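# Rope-guided hoop transfer between posts with three arms

## Task

Shift the hoop off the post it is on and lay it flat on the other post so that it rings the loose peg standing there, with that peg left upright. Hands cannot reach the hoop or the peg; instead a rope connects the hoop to a metal block sitting on each bench, and the arms work through those blocks. The hoop must never drop more than slightly below the top of the lower of the two posts, hanging included, or the task fails. Coordinates are in the scene frame. Arm bases in metres, with heading in degrees counter-clockwise from +x: arm1 x=-0.15 y=+1.40 z=+1.01 facing -92; arm2 x=-1.21 y=-0.71 z=+0.99 facing +32; arm3 x=+1.31 y=-0.53 z=+1.03 facing +150. At the end, open the grippers and pull the arms away; the result only counts if it holds with no robot supporting it.

## Robot and tools

Setup. Three identical i2rt Big YAM arms, arm1, arm2 and arm3, each with six revolute joints, a two-finger gripper and a wrist camera. Two fixed room cameras exist: cam_low and cam_top. The hoop is moved indirectly by pulling the rope-tied metal blocks on the benches. A loose object may occasionally get a brief shove from outside.

Frames. One shared scene frame, origin on the floor, +z up. Base positions and headings are listed in the task. The hand point is midway between the fingertips; the hand's z axis runs along the fingers and the fingers close along its y axis. Reach is roughly 1.0 m from the joint 1 axis.

execute_actions. Argument "actions" is a list holding exactly one action object, or empty (empty just reports state and images). The action object has optional keys "arm1", "arm2", "arm3"; each holds {"joints": {...}}, a separate map per arm. Every value is an absolute target, not an offset. Names, units and ranges: joint1_rad -2.879 to 2.879 (base yaw; positive is counter-clockwise viewed from above; 0 points the arm along its base heading); joint2_rad 0 to 3.141 (shoulder; 0 has the upper arm pointing back and roughly level, increasing lifts it and then brings it forward); joint3_rad 0 to 3.019 (elbow; 0 is fully folded, larger opens it); joint4_rad -1.692 to 1.57 (hand pitch; positive tips fingers up); joint5_rad -1.57 to 1.57 (sideways hand swing; positive to the arm's right); joint6_rad -2.094 to 2.094 (hand roll; positive clockwise viewed from behind); gripper_m 0 to 0.093 metres (fingertip gap; each finger pushes about 50 to 62 N at most). Done tolerances: ±0.045, ±0.14, ±0.09, ±0.055, ±0.03, ±0.035 rad for joints 1 to 6 and ±0.003 m for the gripper. All named motions start at once and may finish at different moments; joints move at different speeds, so the hand can sweep a wide path between postures. Optional "cameras": list from arm1_cam_wrist, arm2_cam_wrist, arm3_cam_wrist, cam_low, cam_top, all; omitted/null/["all"] gives all, [] gives none. Any unknown key, camera name or out-of-range value rejects the whole call and nothing moves.

wait: {"seconds": 0 to 10}. Commands nothing; returns the same as an empty action.

zoom_image: {"camera": name, "region": [x0, y0, x1, y1]} in pixels of that camera's most recent full image, top-left is (0,0), region at most 504 by 504.

read_manual: returns URDF licence text only; moves nothing.

finished_scene: {"scene": number}; ends the current scene irreversibly and reports success; the following scene's task arrives in its result. A reply without any tool call ends everything.

Reading results. Each result gives robot state (joint_positions, hand pose) plus the images, with a "pictures" line listing camera order. joint_status says how each commanded motion of the last accepted action ended: off_target (stopped short, may still push), contact_stop or time_out (holds where it stopped; after time_out a joint may keep pushing toward a target near its current position, and on_its_own will name it), not_followed (a self/inter-arm clearance check blocked the arm; a 'joint command not followed' line with a cause appears, the gripper part still runs, and the blocked targets may be retried on later actions). on_its_own lists joints not commanded in this call; its 'held at' value is the held target, not the actual position. Joints or arms omitted from an action may still be driving toward earlier targets. If a result reports a stop, any remaining execute_actions, wait or finished_scene calls in that same reply are skipped.

Pushing and heat. The arm keeps pressing after contact and can press hard. To relieve a joint, command its reported position. Tiny target changes may not move a joint, and joints carrying load sag. Sustained load warms motors: MOTOR HOT appears from 85 °C; at 100 °C the arm's motors and gripper release until cooled (OVER-TEMPERATURE FAULT, and joint_status shows limit_stop_at_motor_heat; resend targets afterward). Some heat persists into the next scene.

Avoid. Any hard squeeze between two robots fails and ends the run; strong hits may too, and no state line reports robot-to-robot contact. The clearance check can react late and ignores fingers, gripper housings and wrist cameras. Object contact with robots is fine. Do not knock anything off the work area or onto the floor, do not let the hoop sag below the limit, do not topple the peg, and avoid drops, slams and heavy pushing. Robots do not wait for one another. Finish with grippers open and arms clear.

Each tool is called as name(argument=value, ...), one argument or row to a line, values as JSON.

## Session

execute_actions(
  actions=[],
)

Scene clock: 0.00 s.
arm1.joint_positions: joint1_rad=+0.236 joint2_rad=+0.463 joint3_rad=+1.553 joint4_rad=-1.572 joint5_rad=-0.081 joint6_rad=-0.698 gripper_m=+0.095
arm1.joint_status: not commanded
arm1.hand: x=-0.1108 y=+1.3059 z=+1.5915 quat_wxyz=(-0.295, -0.260, -0.812, +0.432) (m; scene frame)
arm2.joint_positions: joint1_rad=-0.601 joint2_rad=+0.624 joint3_rad=+1.655 joint4_rad=-1.583 joint5_rad=+0.170 joint6_rad=+0.796 gripper_m=+0.094
arm2.joint_status: not commanded
arm2.hand: x=-1.0455 y=-0.7515 z=+1.5945 quat_wxyz=(-0.476, -0.395, -0.778, -0.107) (m; scene frame)
arm3.joint_positions: joint1_rad=-0.305 joint2_rad=+0.399 joint3_rad=+1.402 joint4_rad=-1.529 joint5_rad=+0.168 joint6_rad=+0.740 gripper_m=+0.094
arm3.joint_status: not commanded
arm3.hand: x=+1.2647 y=-0.4264 z=+1.5676 quat_wxyz=(-0.090, +0.577, -0.642, -0.497) (m; scene frame)
pictures: arm1_cam_wrist, arm2_cam_wrist, arm3_cam_wrist, cam_low, cam_top
Images, in order (width x height): arm1_cam_wrist 616x616, arm2_cam_wrist 616x616, arm3_cam_wrist 616x616, cam_low 672x504, cam_top 672x504.

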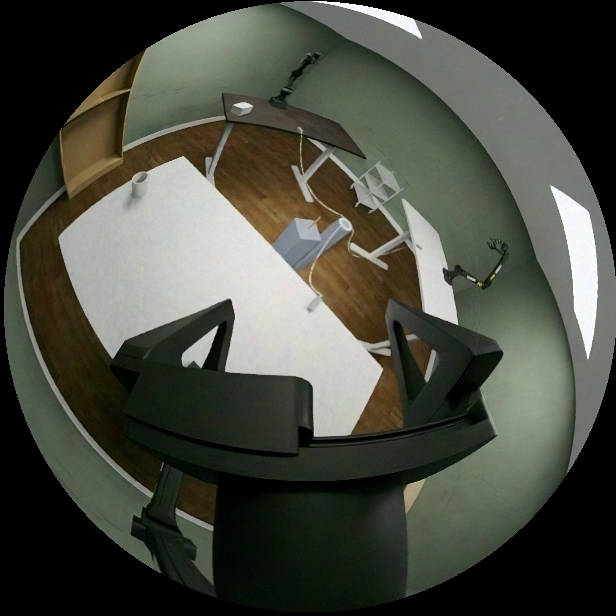

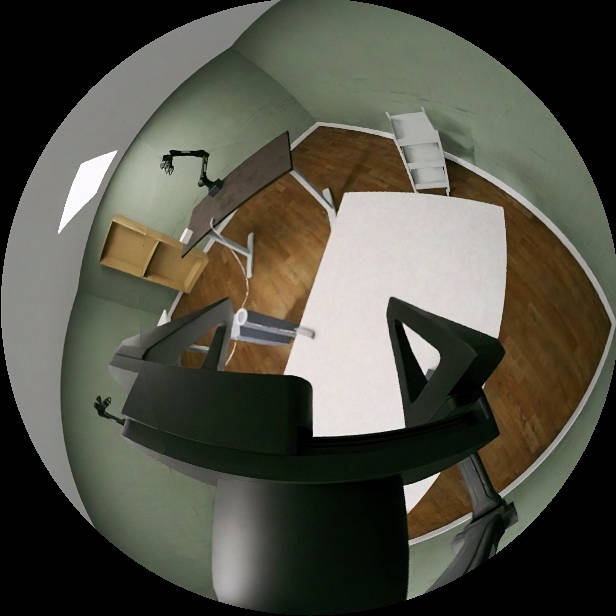

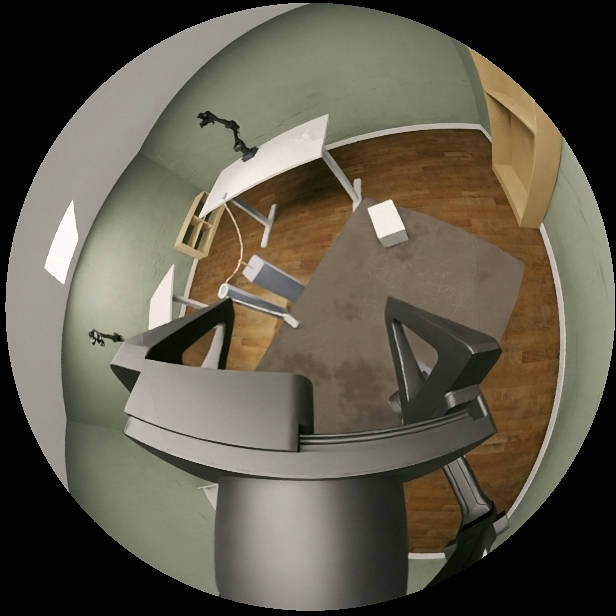

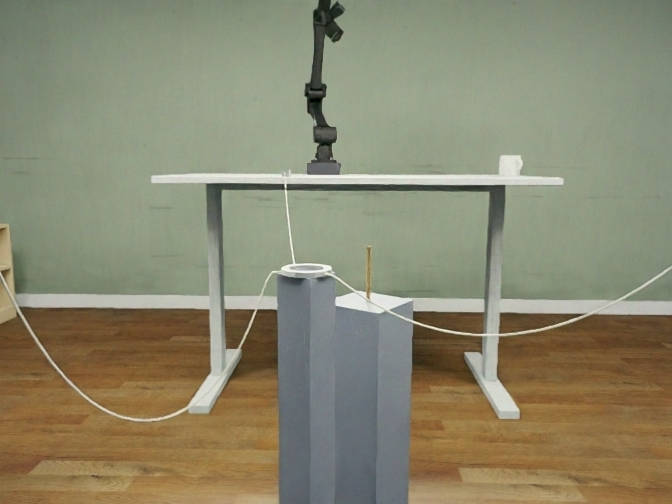

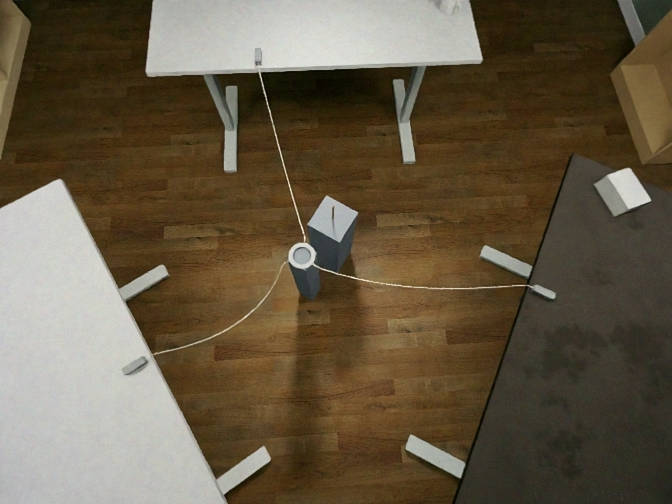

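execute_actions(
  actions=[
    {"arm1":{"joints":{"joint1_rad":-0.15,"joint2_rad":1.7,"joint3_rad":1.5,"joint4_rad":-1.37,"joint5_rad":0,"joint6_rad":0}},"arm2":{"joints":{"joint1_rad":0,"joint2_rad":1.7,"joint3_rad":1.5,"joint4_rad":-1.37,"joint5_rad":0,"joint6_rad":0}},"arm3":{"joints":{"joint1_rad":0,"joint2_rad":1.7,"joint3_rad":1.5,"joint4_rad":-1.37,"joint5_rad":0,"joint6_rad":0}}},
  ],
)

Scene clock: 2.53 s.
arm1.joint_positions: joint1_rad=-0.146 joint2_rad=+1.697 joint3_rad=+1.484 joint4_rad=-1.374 joint5_rad=-0.003 joint6_rad=-0.014 gripper_m=+0.095
arm1.joint_status: all done
arm1.hand: x=-0.2372 y=+0.9057 z=+1.1817 quat_wxyz=(+0.001, -0.763, -0.646, -0.003) (m; scene frame)
arm2.joint_positions: joint1_rad=+0.007 joint2_rad=+1.717 joint3_rad=+1.481 joint4_rad=-1.372 joint5_rad=+0.002 joint6_rad=+0.008 gripper_m=+0.094
arm2.joint_status: all done
arm2.hand: x=-0.7755 y=-0.4464 z=+1.1457 quat_wxyz=(+0.022, +0.272, -0.962, +0.005) (m; scene frame)
arm3.joint_positions: joint1_rad=-0.006 joint2_rad=+1.702 joint3_rad=+1.494 joint4_rad=-1.379 joint5_rad=+0.002 joint6_rad=+0.016 gripper_m=+0.094
arm3.joint_status: all done
arm3.hand: x=+0.8770 y=-0.2732 z=+1.2063 quat_wxyz=(+0.004, +0.963, -0.271, +0.000) (m; scene frame)
pictures: arm1_cam_wrist, arm2_cam_wrist, arm3_cam_wrist, cam_low, cam_top
Images, in order (width x height): arm1_cam_wrist 616x616, arm2_cam_wrist 616x616, arm3_cam_wrist 616x616, cam_low 672x504, cam_top 672x504.

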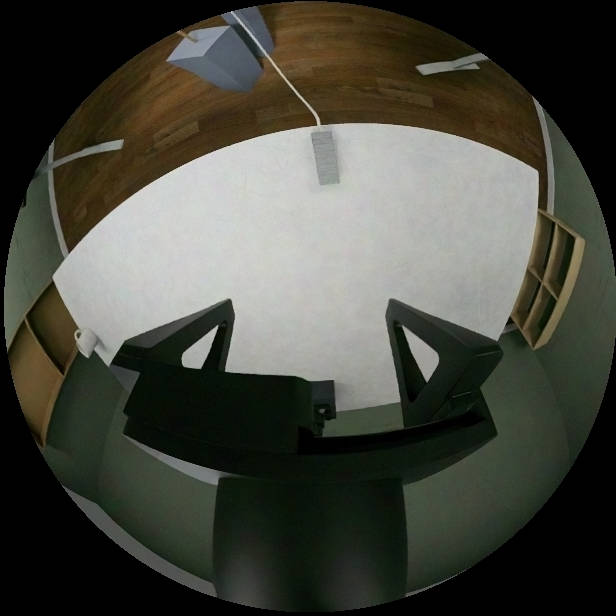

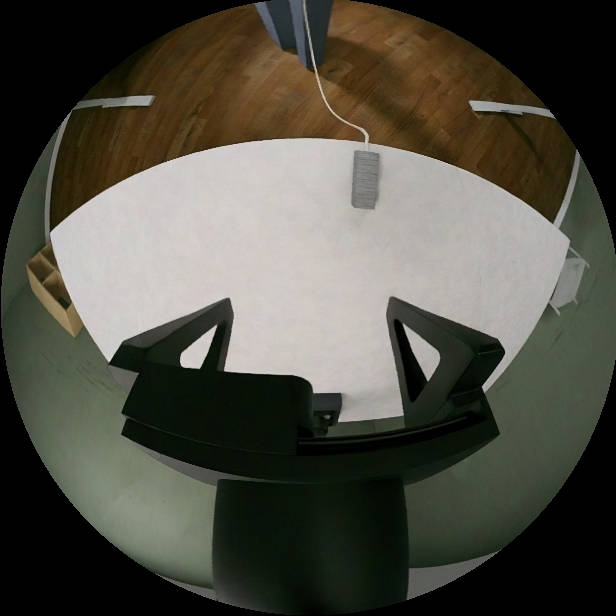

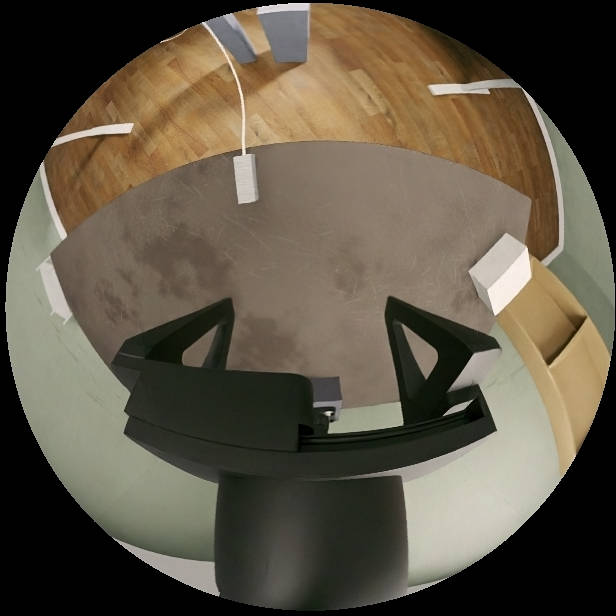

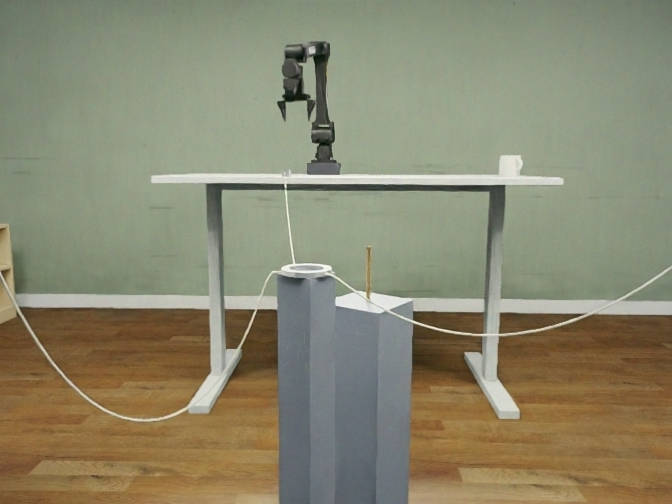

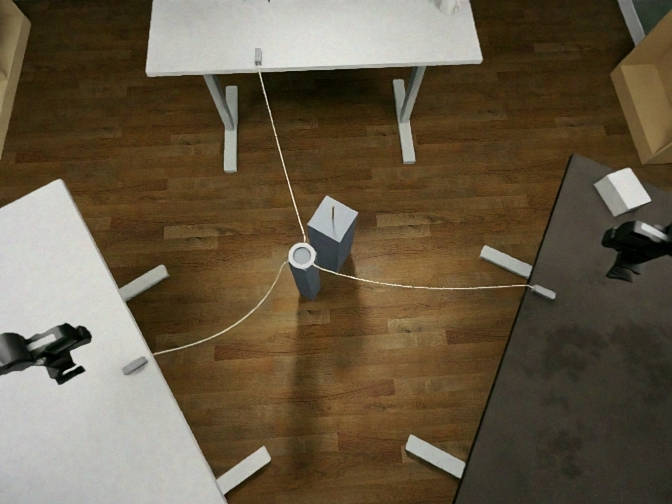

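execute_actions(
  actions=[
    {"arm1":{"joints":{"joint1_rad":-0.18,"joint2_rad":2.018,"joint3_rad":1.67,"joint4_rad":-1.209,"joint6_rad":-0.15}},"arm2":{"joints":{"joint1_rad":-0.11,"joint2_rad":1.955,"joint3_rad":1.59,"joint4_rad":-1.178,"joint6_rad":-0.11}},"arm3":{"joints":{"joint1_rad":0.13,"joint2_rad":1.969,"joint3_rad":1.585,"joint4_rad":-1.178,"joint6_rad":0.13}}},
  ],
)

Scene clock: 4.80 s.
arm1.joint_positions: joint1_rad=-0.178 joint2_rad=+2.034 joint3_rad=+1.646 joint4_rad=-1.215 joint5_rad=-0.003 joint6_rad=-0.136 gripper_m=+0.095
arm1.joint_status: all done
arm1.hand: x=-0.2726 y=+0.8185 z=+1.0606 quat_wxyz=(+0.005, -0.734, -0.679, -0.009) (m; scene frame)
arm2.joint_positions: joint1_rad=-0.114 joint2_rad=+1.974 joint3_rad=+1.565 joint4_rad=-1.186 joint5_rad=+0.001 joint6_rad=-0.102 gripper_m=+0.094
arm2.joint_status: all done
arm2.hand: x=-0.6829 y=-0.4702 z=+1.0391 quat_wxyz=(+0.016, +0.267, -0.964, +0.001) (m; scene frame)
arm3.joint_positions: joint1_rad=+0.134 joint2_rad=+1.983 joint3_rad=+1.558 joint4_rad=-1.192 joint5_rad=-0.001 joint6_rad=+0.114 gripper_m=+0.094
arm3.joint_status: all done
arm3.hand: x=+0.7840 y=-0.3127 z=+1.0827 quat_wxyz=(+0.006, +0.968, -0.250, +0.015) (m; scene frame)
pictures: arm1_cam_wrist, arm2_cam_wrist, arm3_cam_wrist, cam_low, cam_top
Images, in order (width x height): arm1_cam_wrist 616x616, arm2_cam_wrist 616x616, arm3_cam_wrist 616x616, cam_low 672x504, cam_top 672x504.

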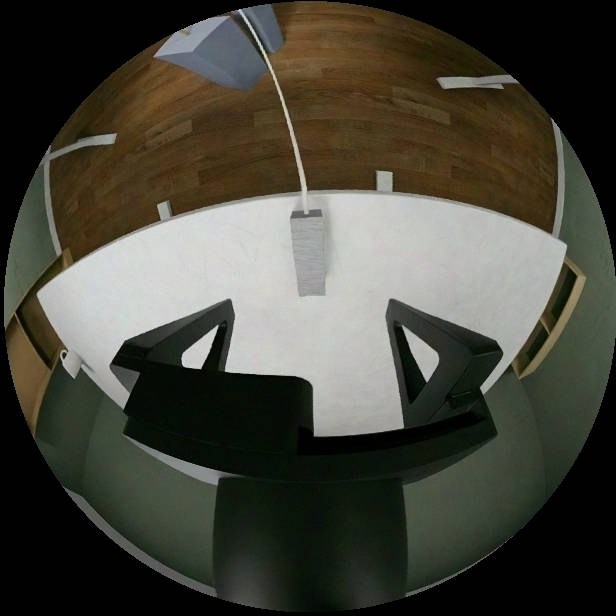

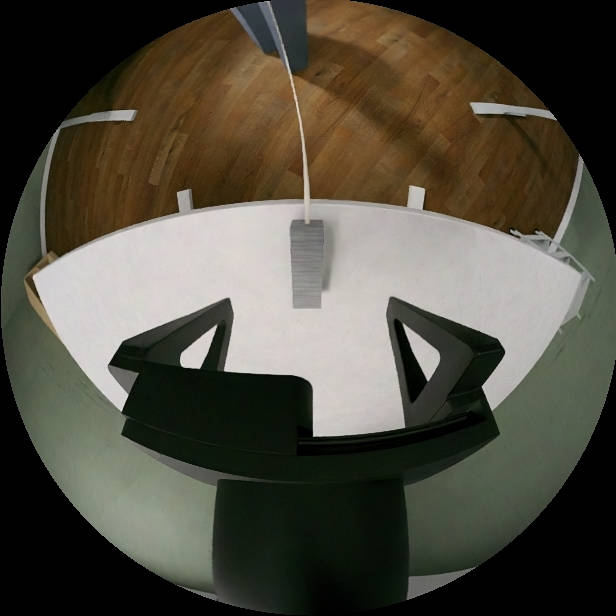

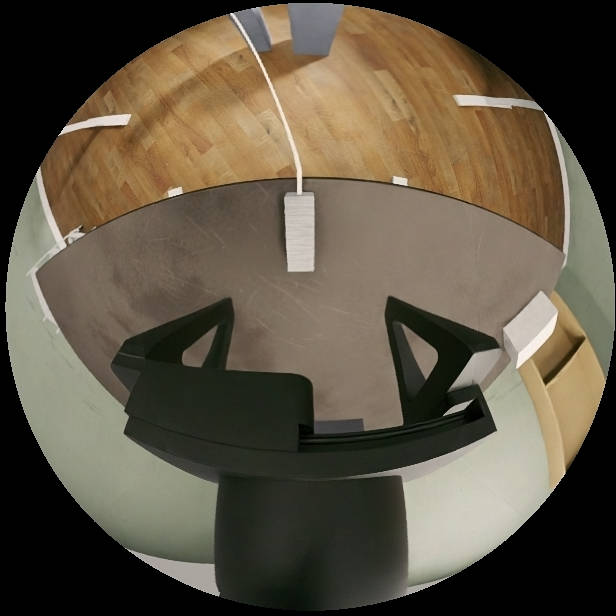

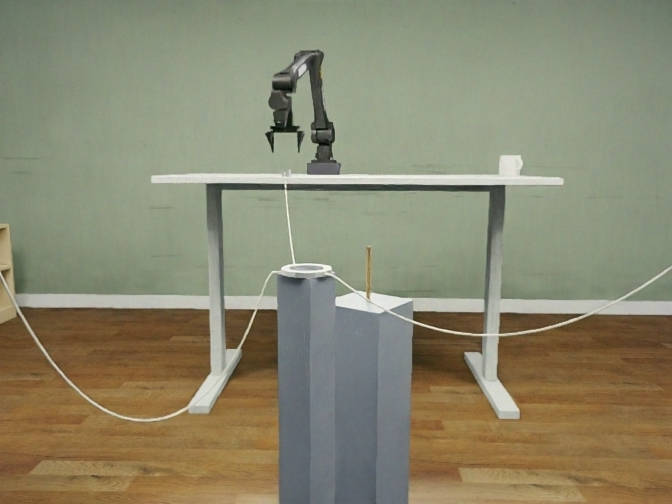

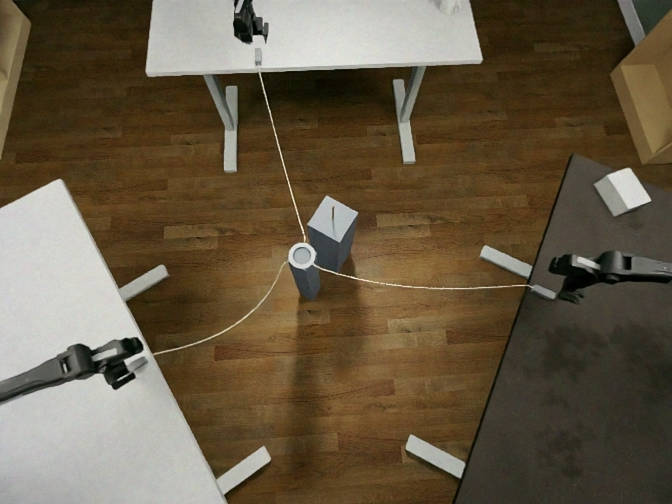

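execute_actions(
  actions=[
    {"arm1":{"joints":{"joint2_rad":2.105,"joint4_rad":-1.10}},"arm2":{"joints":{"joint2_rad":2.045,"joint4_rad":-1.09}},"arm3":{"joints":{"joint1_rad":0.14,"joint2_rad":2.065,"joint4_rad":-1.0}}},
  ],
)

Scene clock: 6.30 s.
arm1.joint_positions: joint1_rad=-0.178 joint2_rad=+2.095 joint3_rad=+1.646 joint4_rad=-1.111 joint5_rad=-0.003 joint6_rad=-0.136 gripper_m=+0.095
arm1.joint_status: all done
arm1.hand: x=-0.2768 y=+0.7991 z=+1.0247 quat_wxyz=(-0.008, -0.734, -0.680, +0.008) (m; scene frame)
arm2.joint_positions: joint1_rad=-0.114 joint2_rad=+2.061 joint3_rad=+1.565 joint4_rad=-1.098 joint5_rad=+0.001 joint6_rad=-0.102 gripper_m=+0.094
arm2.joint_status: all done
arm2.hand: x=-0.6717 y=-0.4648 z=+0.9896 quat_wxyz=(+0.016, +0.267, -0.964, +0.001) (m; scene frame)
arm3.joint_positions: joint1_rad=+0.134 joint2_rad=+2.071 joint3_rad=+1.558 joint4_rad=-1.016 joint5_rad=-0.001 joint6_rad=+0.114 gripper_m=+0.094
arm3.joint_status: all done
arm3.hand: x=+0.7521 y=-0.2999 z=+1.0333 quat_wxyz=(+0.000, +0.968, -0.250, -0.029) (m; scene frame)
pictures: arm1_cam_wrist, arm2_cam_wrist, arm3_cam_wrist, cam_low, cam_top
Images, in order (width x height): arm1_cam_wrist 616x616, arm2_cam_wrist 616x616, arm3_cam_wrist 616x616, cam_low 672x504, cam_top 672x504.

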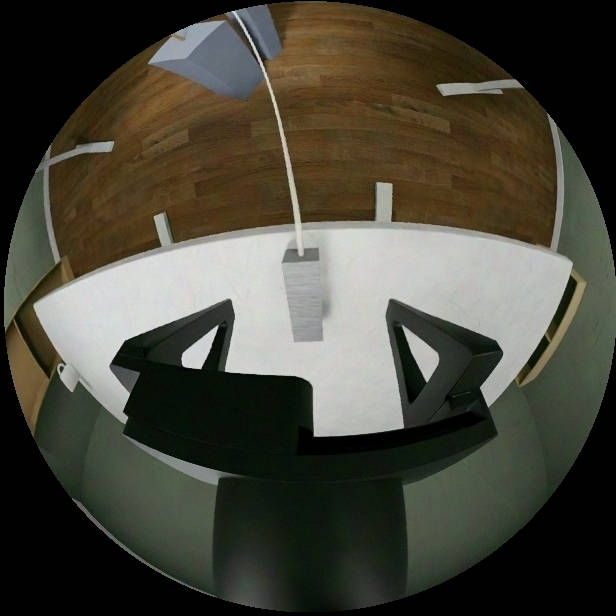

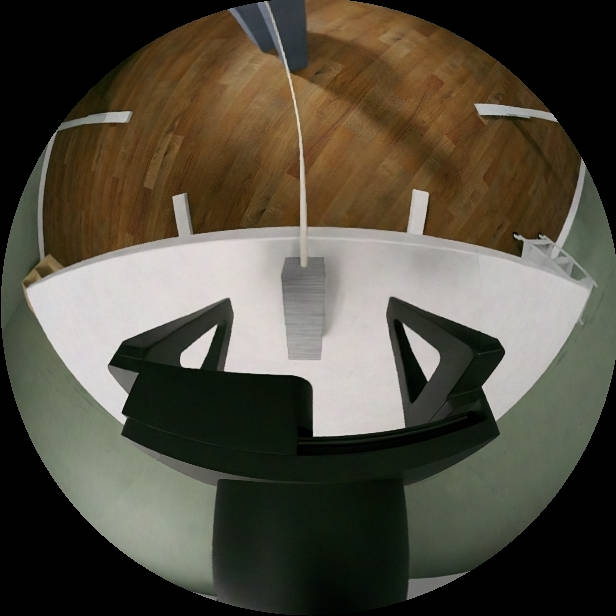

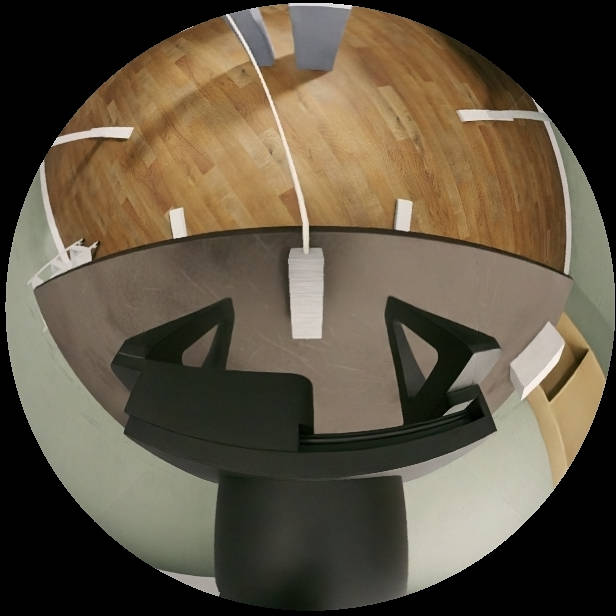

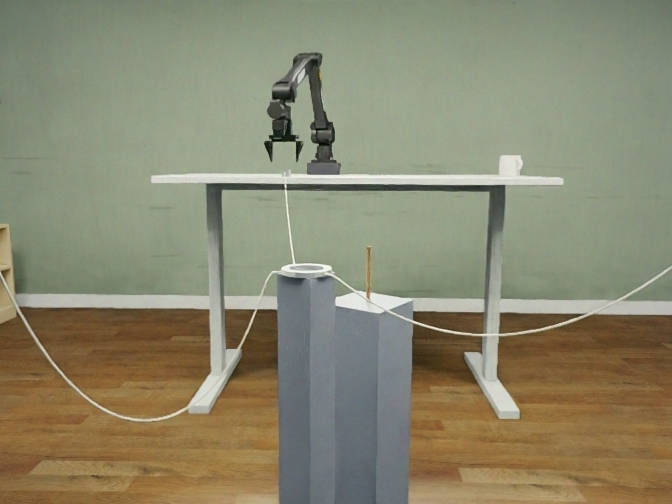

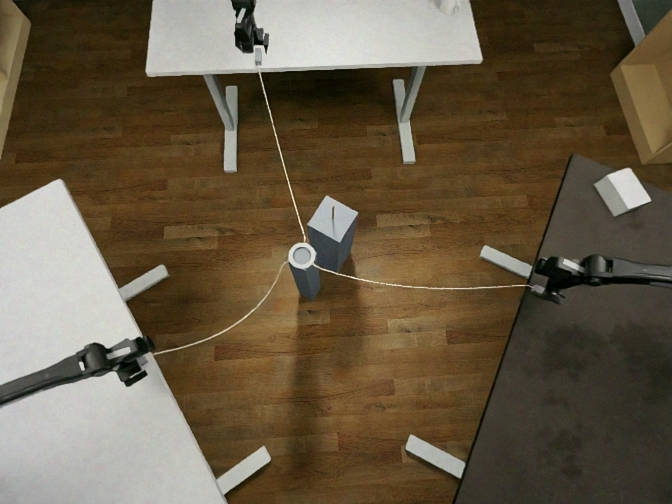

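execute_actions(
  actions=[
    {"arm1":{"joints":{"joint2_rad":2.165,"joint4_rad":-1.15,"gripper_m":0.06}},"arm2":{"joints":{"joint2_rad":2.09,"joint4_rad":-1.13,"gripper_m":0.06}},"arm3":{"joints":{"joint2_rad":2.125,"joint4_rad":-1.04,"gripper_m":0.06}}},
  ],
)

zoom_image(
  camera="cam_low",
  region=[220,120,440,330],
)

Scene clock: 7.70 s.
arm1.joint_positions: joint1_rad=-0.178 joint2_rad=+2.155 joint3_rad=+1.646 joint4_rad=-1.140 joint5_rad=-0.003 joint6_rad=-0.136 gripper_m=+0.060
arm1.joint_status: all done
arm1.hand: x=-0.2736 y=+0.8137 z=+0.9896 quat_wxyz=(+0.018, -0.733, -0.679, -0.028) (m; scene frame)
arm2.joint_positions: joint1_rad=-0.114 joint2_rad=+2.092 joint3_rad=+1.565 joint4_rad=-1.123 joint5_rad=+0.001 joint6_rad=-0.103 gripper_m=+0.060
arm2.joint_status: all done
arm2.hand: x=-0.6812 y=-0.4691 z=+0.9724 quat_wxyz=(+0.043, +0.267, -0.963, +0.006) (m; scene frame)
arm3.joint_positions: joint1_rad=+0.134 joint2_rad=+2.122 joint3_rad=+1.558 joint4_rad=-1.027 joint5_rad=-0.001 joint6_rad=+0.114 gripper_m=+0.060
arm3.joint_status: all done
arm3.hand: x=+0.7611 y=-0.3038 z=+1.0033 quat_wxyz=(+0.004, +0.968, -0.251, +0.002) (m; scene frame)
pictures: arm1_cam_wrist, arm2_cam_wrist, arm3_cam_wrist, cam_low, cam_top
Images, in order (width x height): arm1_cam_wrist 616x616, arm2_cam_wrist 616x616, arm3_cam_wrist 616x616, cam_low 672x504, cam_top 672x504.

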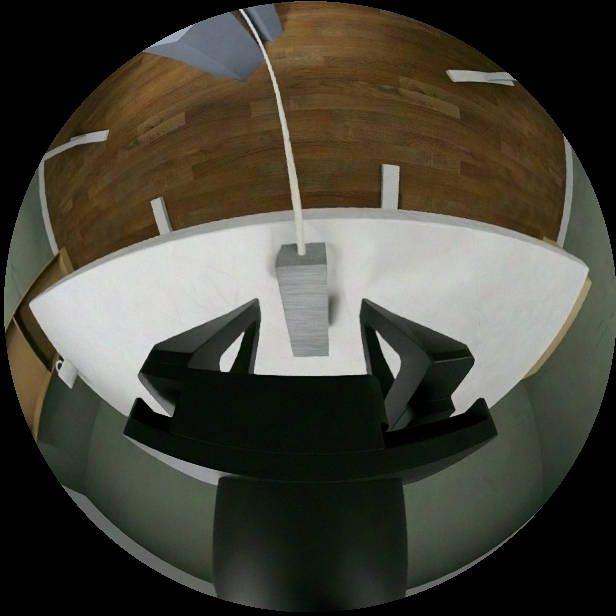

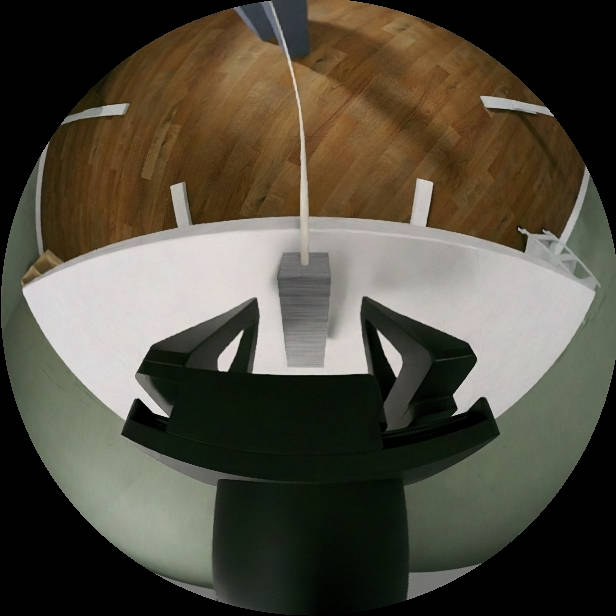

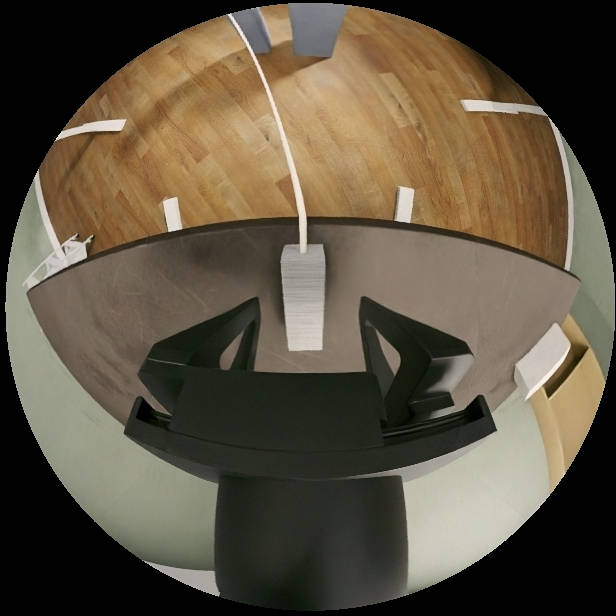

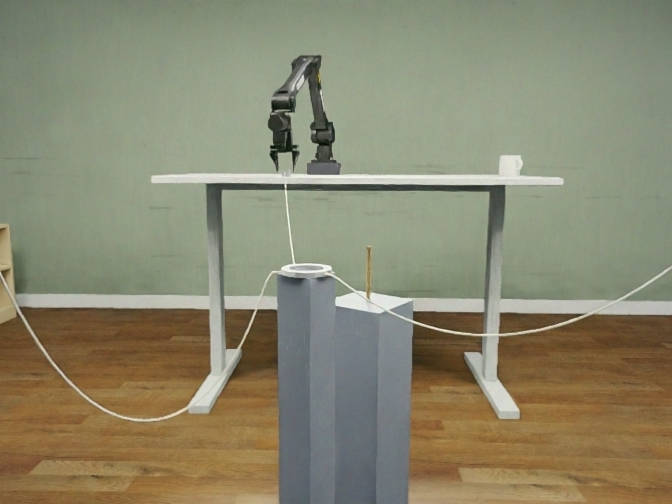

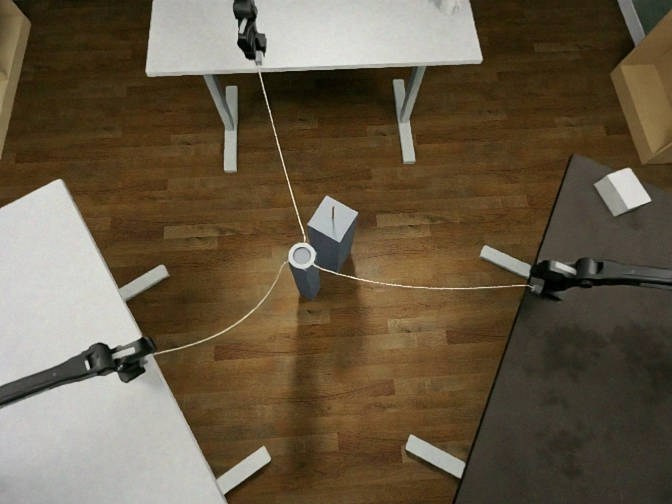

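Region (220, 120, 440, 330) of cam_low's 672x504 image, scaled by 2.291, with more detail than that image has; it fills the top 481 rows of this view, and the rest is white.

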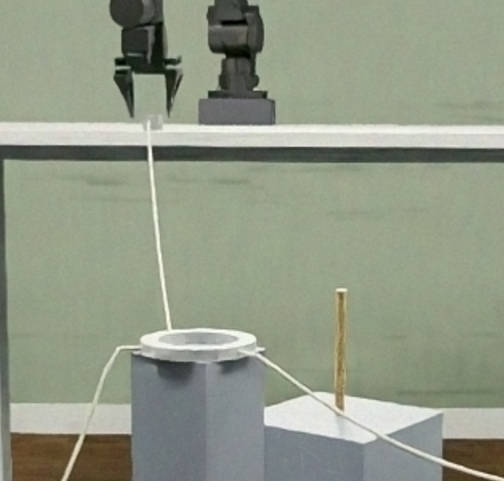

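Tips at block top; down ~0.017 more.

execute_actions(
  actions=[
    {"arm1":{"joints":{"joint2_rad":2.197,"joint6_rad":-0.2}},"arm2":{"joints":{"joint2_rad":2.12}},"arm3":{"joints":{"joint2_rad":2.165}}},
  ],
  cameras=["arm1_cam_wrist","arm2_cam_wrist","arm3_cam_wrist"],
)

Scene clock: 8.90 s.
arm1.joint_positions: joint1_rad=-0.178 joint2_rad=+2.176 joint3_rad=+1.646 joint4_rad=-1.140 joint5_rad=-0.003 joint6_rad=-0.185 gripper_m=+0.060
arm1.joint_status: all done
arm1.hand: x=-0.2730 y=+0.8169 z=+0.9773 quat_wxyz=(+0.023, -0.716, -0.697, -0.038) (m; scene frame)
arm2.joint_positions: joint1_rad=-0.114 joint2_rad=+2.116 joint3_rad=+1.565 joint4_rad=-1.125 joint5_rad=+0.002 joint6_rad=-0.103 gripper_m=+0.060
arm2.joint_status: all done
arm2.hand: x=-0.6850 y=-0.4709 z=+0.9589 quat_wxyz=(+0.056, +0.267, -0.962, +0.008) (m; scene frame)
arm3.joint_positions: joint1_rad=+0.134 joint2_rad=+2.158 joint3_rad=+1.558 joint4_rad=-1.027 joint5_rad=-0.001 joint6_rad=+0.114 gripper_m=+0.060
arm3.joint_status: all done
arm3.hand: x=+0.7663 y=-0.3062 z=+0.9831 quat_wxyz=(+0.007, +0.968, -0.250, +0.020) (m; scene frame)
pictures: arm1_cam_wrist, arm2_cam_wrist, arm3_cam_wrist
Images, in order (width x height): arm1_cam_wrist 616x616, arm2_cam_wrist 616x616, arm3_cam_wrist 616x616.

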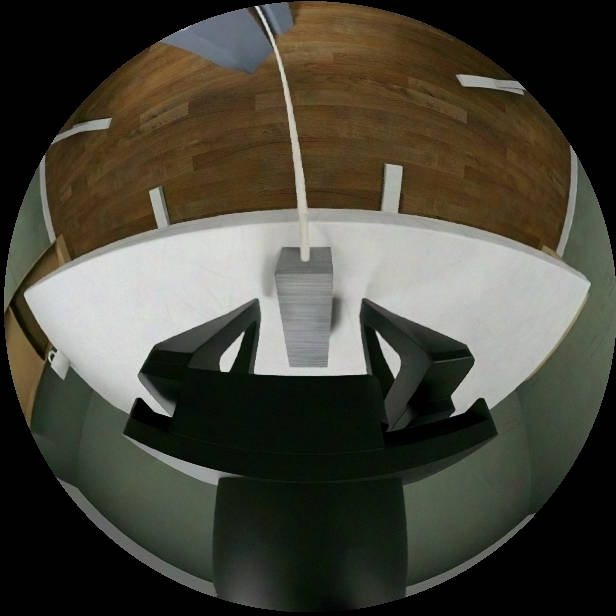

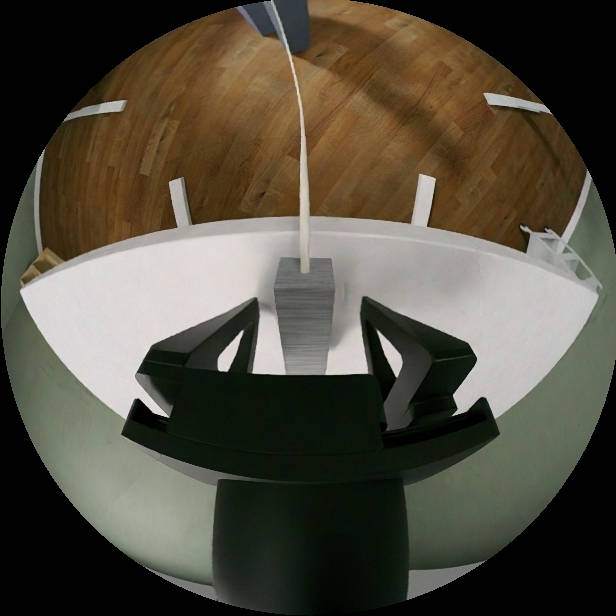

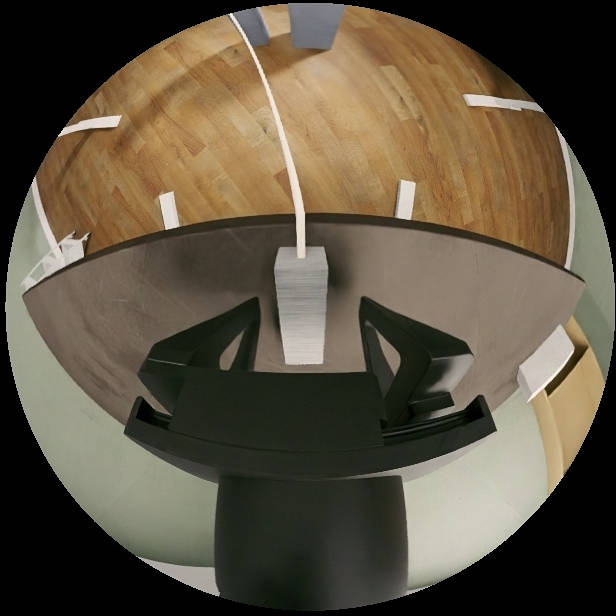

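execute_actions(
  actions=[
    {"arm1":{"joints":{"joint2_rad":2.21}},"arm3":{"joints":{"joint2_rad":2.185}}},
  ],
  cameras=[],
)

execute_actions(
  actions=[
    {"arm1":{"joints":{"gripper_m":0}},"arm2":{"joints":{"gripper_m":0}},"arm3":{"joints":{"gripper_m":0}}},
  ],
  cameras=[],
)

execute_actions(
  actions=[
    {"arm1":{"joints":{"joint2_rad":1.95,"joint4_rad":-1.3}},"arm2":{"joints":{"joint2_rad":1.75,"joint4_rad":-1.45}},"arm3":{"joints":{"joint2_rad":1.95,"joint4_rad":-1.2}}},
  ],
)

Scene clock: 10.17 s.
arm1.joint_positions: joint1_rad=-0.178 joint2_rad=+2.186 joint3_rad=+1.646 joint4_rad=-1.140 joint5_rad=-0.003 joint6_rad=-0.186 gripper_m=+0.060
arm1.joint_status: all done
arm1.hand: x=-0.2726 y=+0.8184 z=+0.9715 quat_wxyz=(+0.026, -0.716, -0.697, -0.042) (m; scene frame)
arm2.joint_positions: joint1_rad=-0.114 joint2_rad=+2.116 joint3_rad=+1.565 joint4_rad=-1.125 joint5_rad=+0.002 joint6_rad=-0.103 gripper_m=+0.060
arm2.joint_status: not commanded
arm2.hand: x=-0.6850 y=-0.4709 z=+0.9589 quat_wxyz=(+0.056, +0.267, -0.962, +0.008) (m; scene frame)
arm3.joint_positions: joint1_rad=+0.134 joint2_rad=+2.172 joint3_rad=+1.558 joint4_rad=-1.027 joint5_rad=-0.001 joint6_rad=+0.114 gripper_m=+0.060
arm3.joint_status: all done
arm3.hand: x=+0.7687 y=-0.3072 z=+0.9749 quat_wxyz=(+0.008, +0.968, -0.250, +0.027) (m; scene frame)
pictures: none
No camera images: the call's "cameras" was empty. Leave "cameras" out to get every camera's image.

Scene clock: 10.80 s.
arm1.joint_positions: joint1_rad=-0.178 joint2_rad=+2.186 joint3_rad=+1.646 joint4_rad=-1.140 joint5_rad=-0.002 joint6_rad=-0.186 gripper_m=+0.025
arm1.joint_status: gripper_m off_target (ended at +0.025, target +0.000)
arm1.hand: x=-0.2728 y=+0.8185 z=+0.9715 quat_wxyz=(+0.026, -0.715, -0.697, -0.042) (m; scene frame)
arm2.joint_positions: joint1_rad=-0.114 joint2_rad=+2.116 joint3_rad=+1.565 joint4_rad=-1.125 joint5_rad=+0.002 joint6_rad=-0.103 gripper_m=+0.024
arm2.joint_status: gripper_m off_target (ended at +0.024, target +0.000)
arm2.hand: x=-0.6850 y=-0.4709 z=+0.9589 quat_wxyz=(+0.056, +0.267, -0.962, +0.008) (m; scene frame)
arm3.joint_positions: joint1_rad=+0.134 joint2_rad=+2.172 joint3_rad=+1.558 joint4_rad=-1.027 joint5_rad=-0.001 joint6_rad=+0.115 gripper_m=+0.025
arm3.joint_status: gripper_m off_target (ended at +0.025, target +0.000)
arm3.hand: x=+0.7688 y=-0.3072 z=+0.9749 quat_wxyz=(+0.008, +0.968, -0.251, +0.027) (m; scene frame)
pictures: none
No camera images: the call's "cameras" was empty. Leave "cameras" out to get every camera's image.

Scene clock: 12.37 s.
arm1.joint_positions: joint1_rad=-0.178 joint2_rad=+1.940 joint3_rad=+1.648 joint4_rad=-1.290 joint5_rad=-0.002 joint6_rad=-0.186 gripper_m=+0.025
arm1.joint_status: all done
arm1.hand: x=-0.2700 y=+0.8317 z=+1.1146 quat_wxyz=(-0.001, -0.716, -0.698, -0.001) (m; scene frame)
arm2.joint_positions: joint1_rad=-0.114 joint2_rad=+1.771 joint3_rad=+1.565 joint4_rad=-1.445 joint5_rad=+0.002 joint6_rad=-0.103 gripper_m=+0.024
arm2.joint_status: all done
arm2.hand: x=-0.7358 y=-0.4955 z=+1.1500 quat_wxyz=(+0.043, +0.267, -0.963, +0.006) (m; scene frame)
arm3.joint_positions: joint1_rad=+0.134 joint2_rad=+1.952 joint3_rad=+1.558 joint4_rad=-1.186 joint5_rad=-0.001 joint6_rad=+0.115 gripper_m=+0.025
arm3.joint_status: all done
arm3.hand: x=+0.7808 y=-0.3112 z=+1.1000 quat_wxyz=(+0.003, +0.968, -0.251, -0.003) (m; scene frame)
pictures: arm1_cam_wrist, arm2_cam_wrist, arm3_cam_wrist, cam_low, cam_top
Images, in order (width x height): arm1_cam_wrist 616x616, arm2_cam_wrist 616x616, arm3_cam_wrist 616x616, cam_low 672x504, cam_top 672x504.

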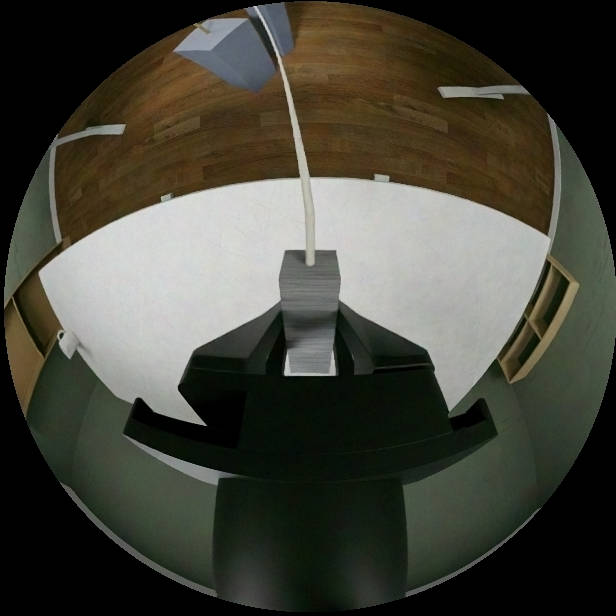

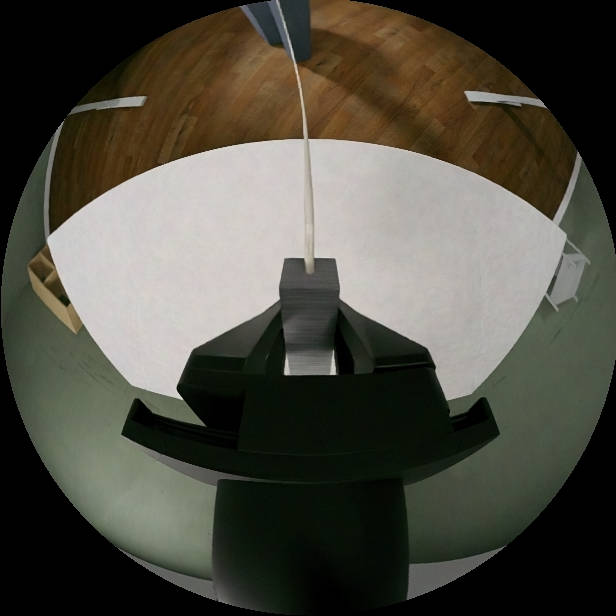

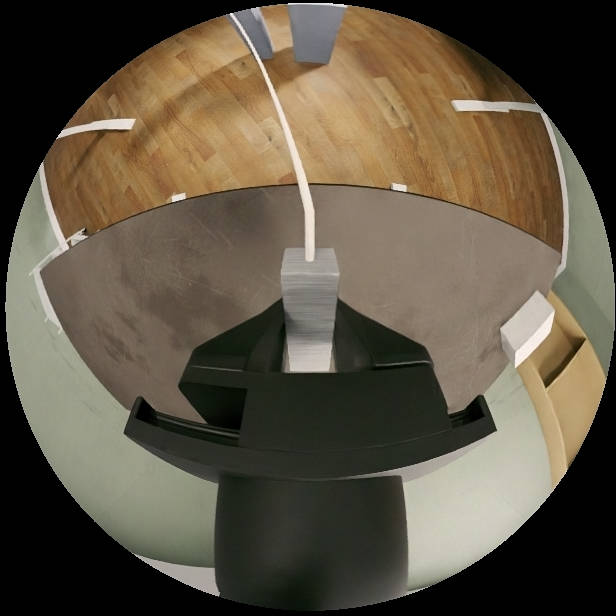

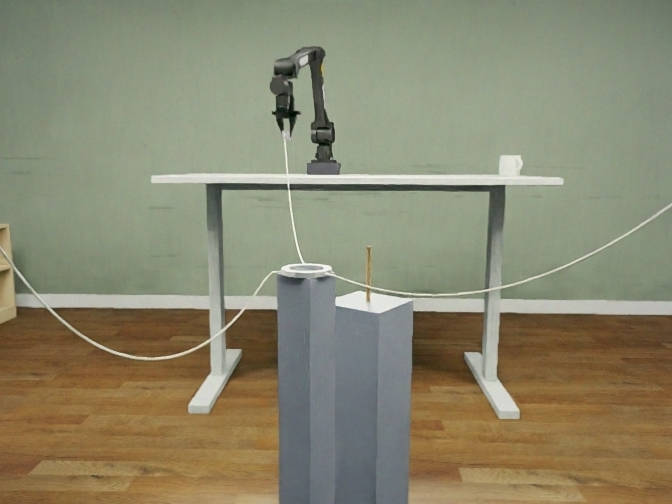

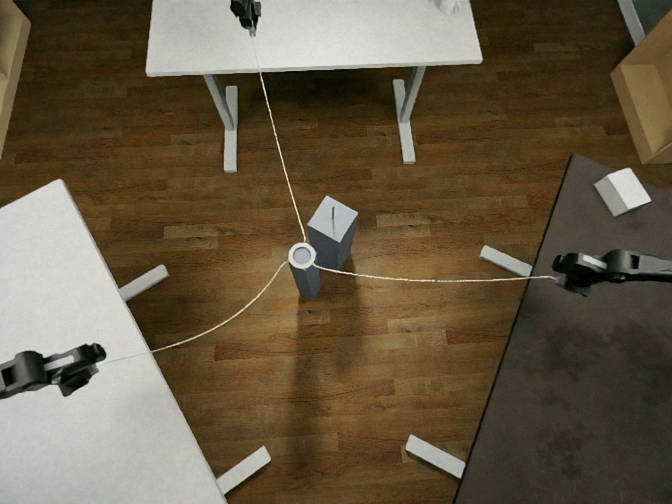

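execute_actions(
  actions=[
    {"arm1":{"joints":{"joint2_rad":1.85}},"arm2":{"joints":{"joint2_rad":1.43,"joint3_rad":1.3}},"arm3":{"joints":{"joint2_rad":1.81,"joint4_rad":-1.23}}},
  ],
  cameras=["cam_low","cam_top","arm2_cam_wrist"],
)

Scene clock: 14.50 s.
arm1.joint_positions: joint1_rad=-0.178 joint2_rad=+1.859 joint3_rad=+1.648 joint4_rad=-1.290 joint5_rad=-0.002 joint6_rad=-0.186 gripper_m=+0.025
arm1.joint_status: all done
arm1.hand: x=-0.2699 y=+0.8318 z=+1.1604 quat_wxyz=(-0.023, -0.716, -0.697, +0.033) (m; scene frame)
arm2.joint_positions: joint1_rad=-0.114 joint2_rad=+1.434 joint3_rad=+1.289 joint4_rad=-1.448 joint5_rad=+0.002 joint6_rad=-0.103 gripper_m=+0.024
arm2.joint_status: all done
arm2.hand: x=-0.8330 y=-0.5411 z=+1.2000 quat_wxyz=(+0.015, +0.267, -0.964, +0.001) (m; scene frame)
arm3.joint_positions: joint1_rad=+0.134 joint2_rad=+1.806 joint3_rad=+1.558 joint4_rad=-1.217 joint5_rad=-0.001 joint6_rad=+0.115 gripper_m=+0.025
arm3.joint_status: all done
arm3.hand: x=+0.7857 y=-0.3126 z=+1.1802 quat_wxyz=(-0.005, +0.966, -0.251, -0.060) (m; scene frame)
pictures: arm2_cam_wrist, cam_low, cam_top
Images, in order (width x height): arm2_cam_wrist 616x616, cam_low 672x504, cam_top 672x504.

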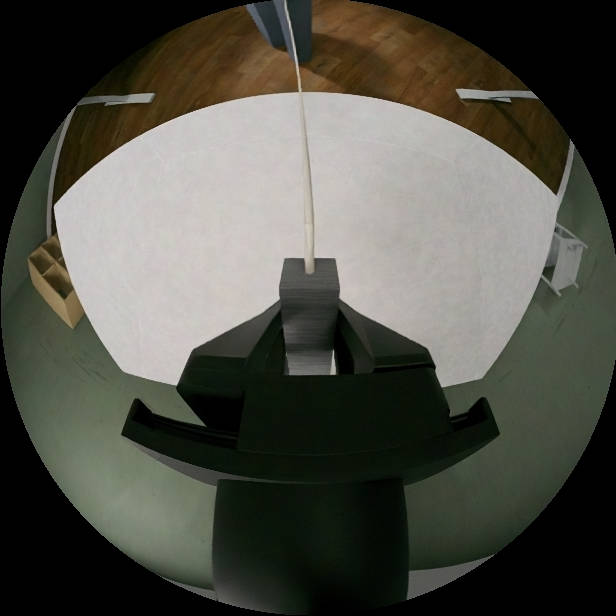

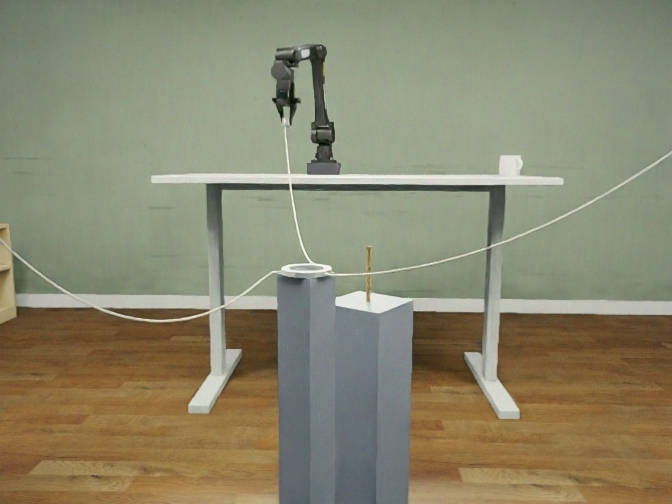

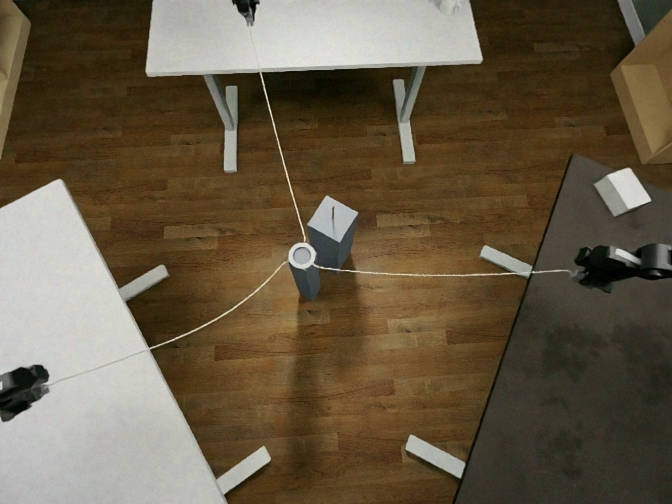

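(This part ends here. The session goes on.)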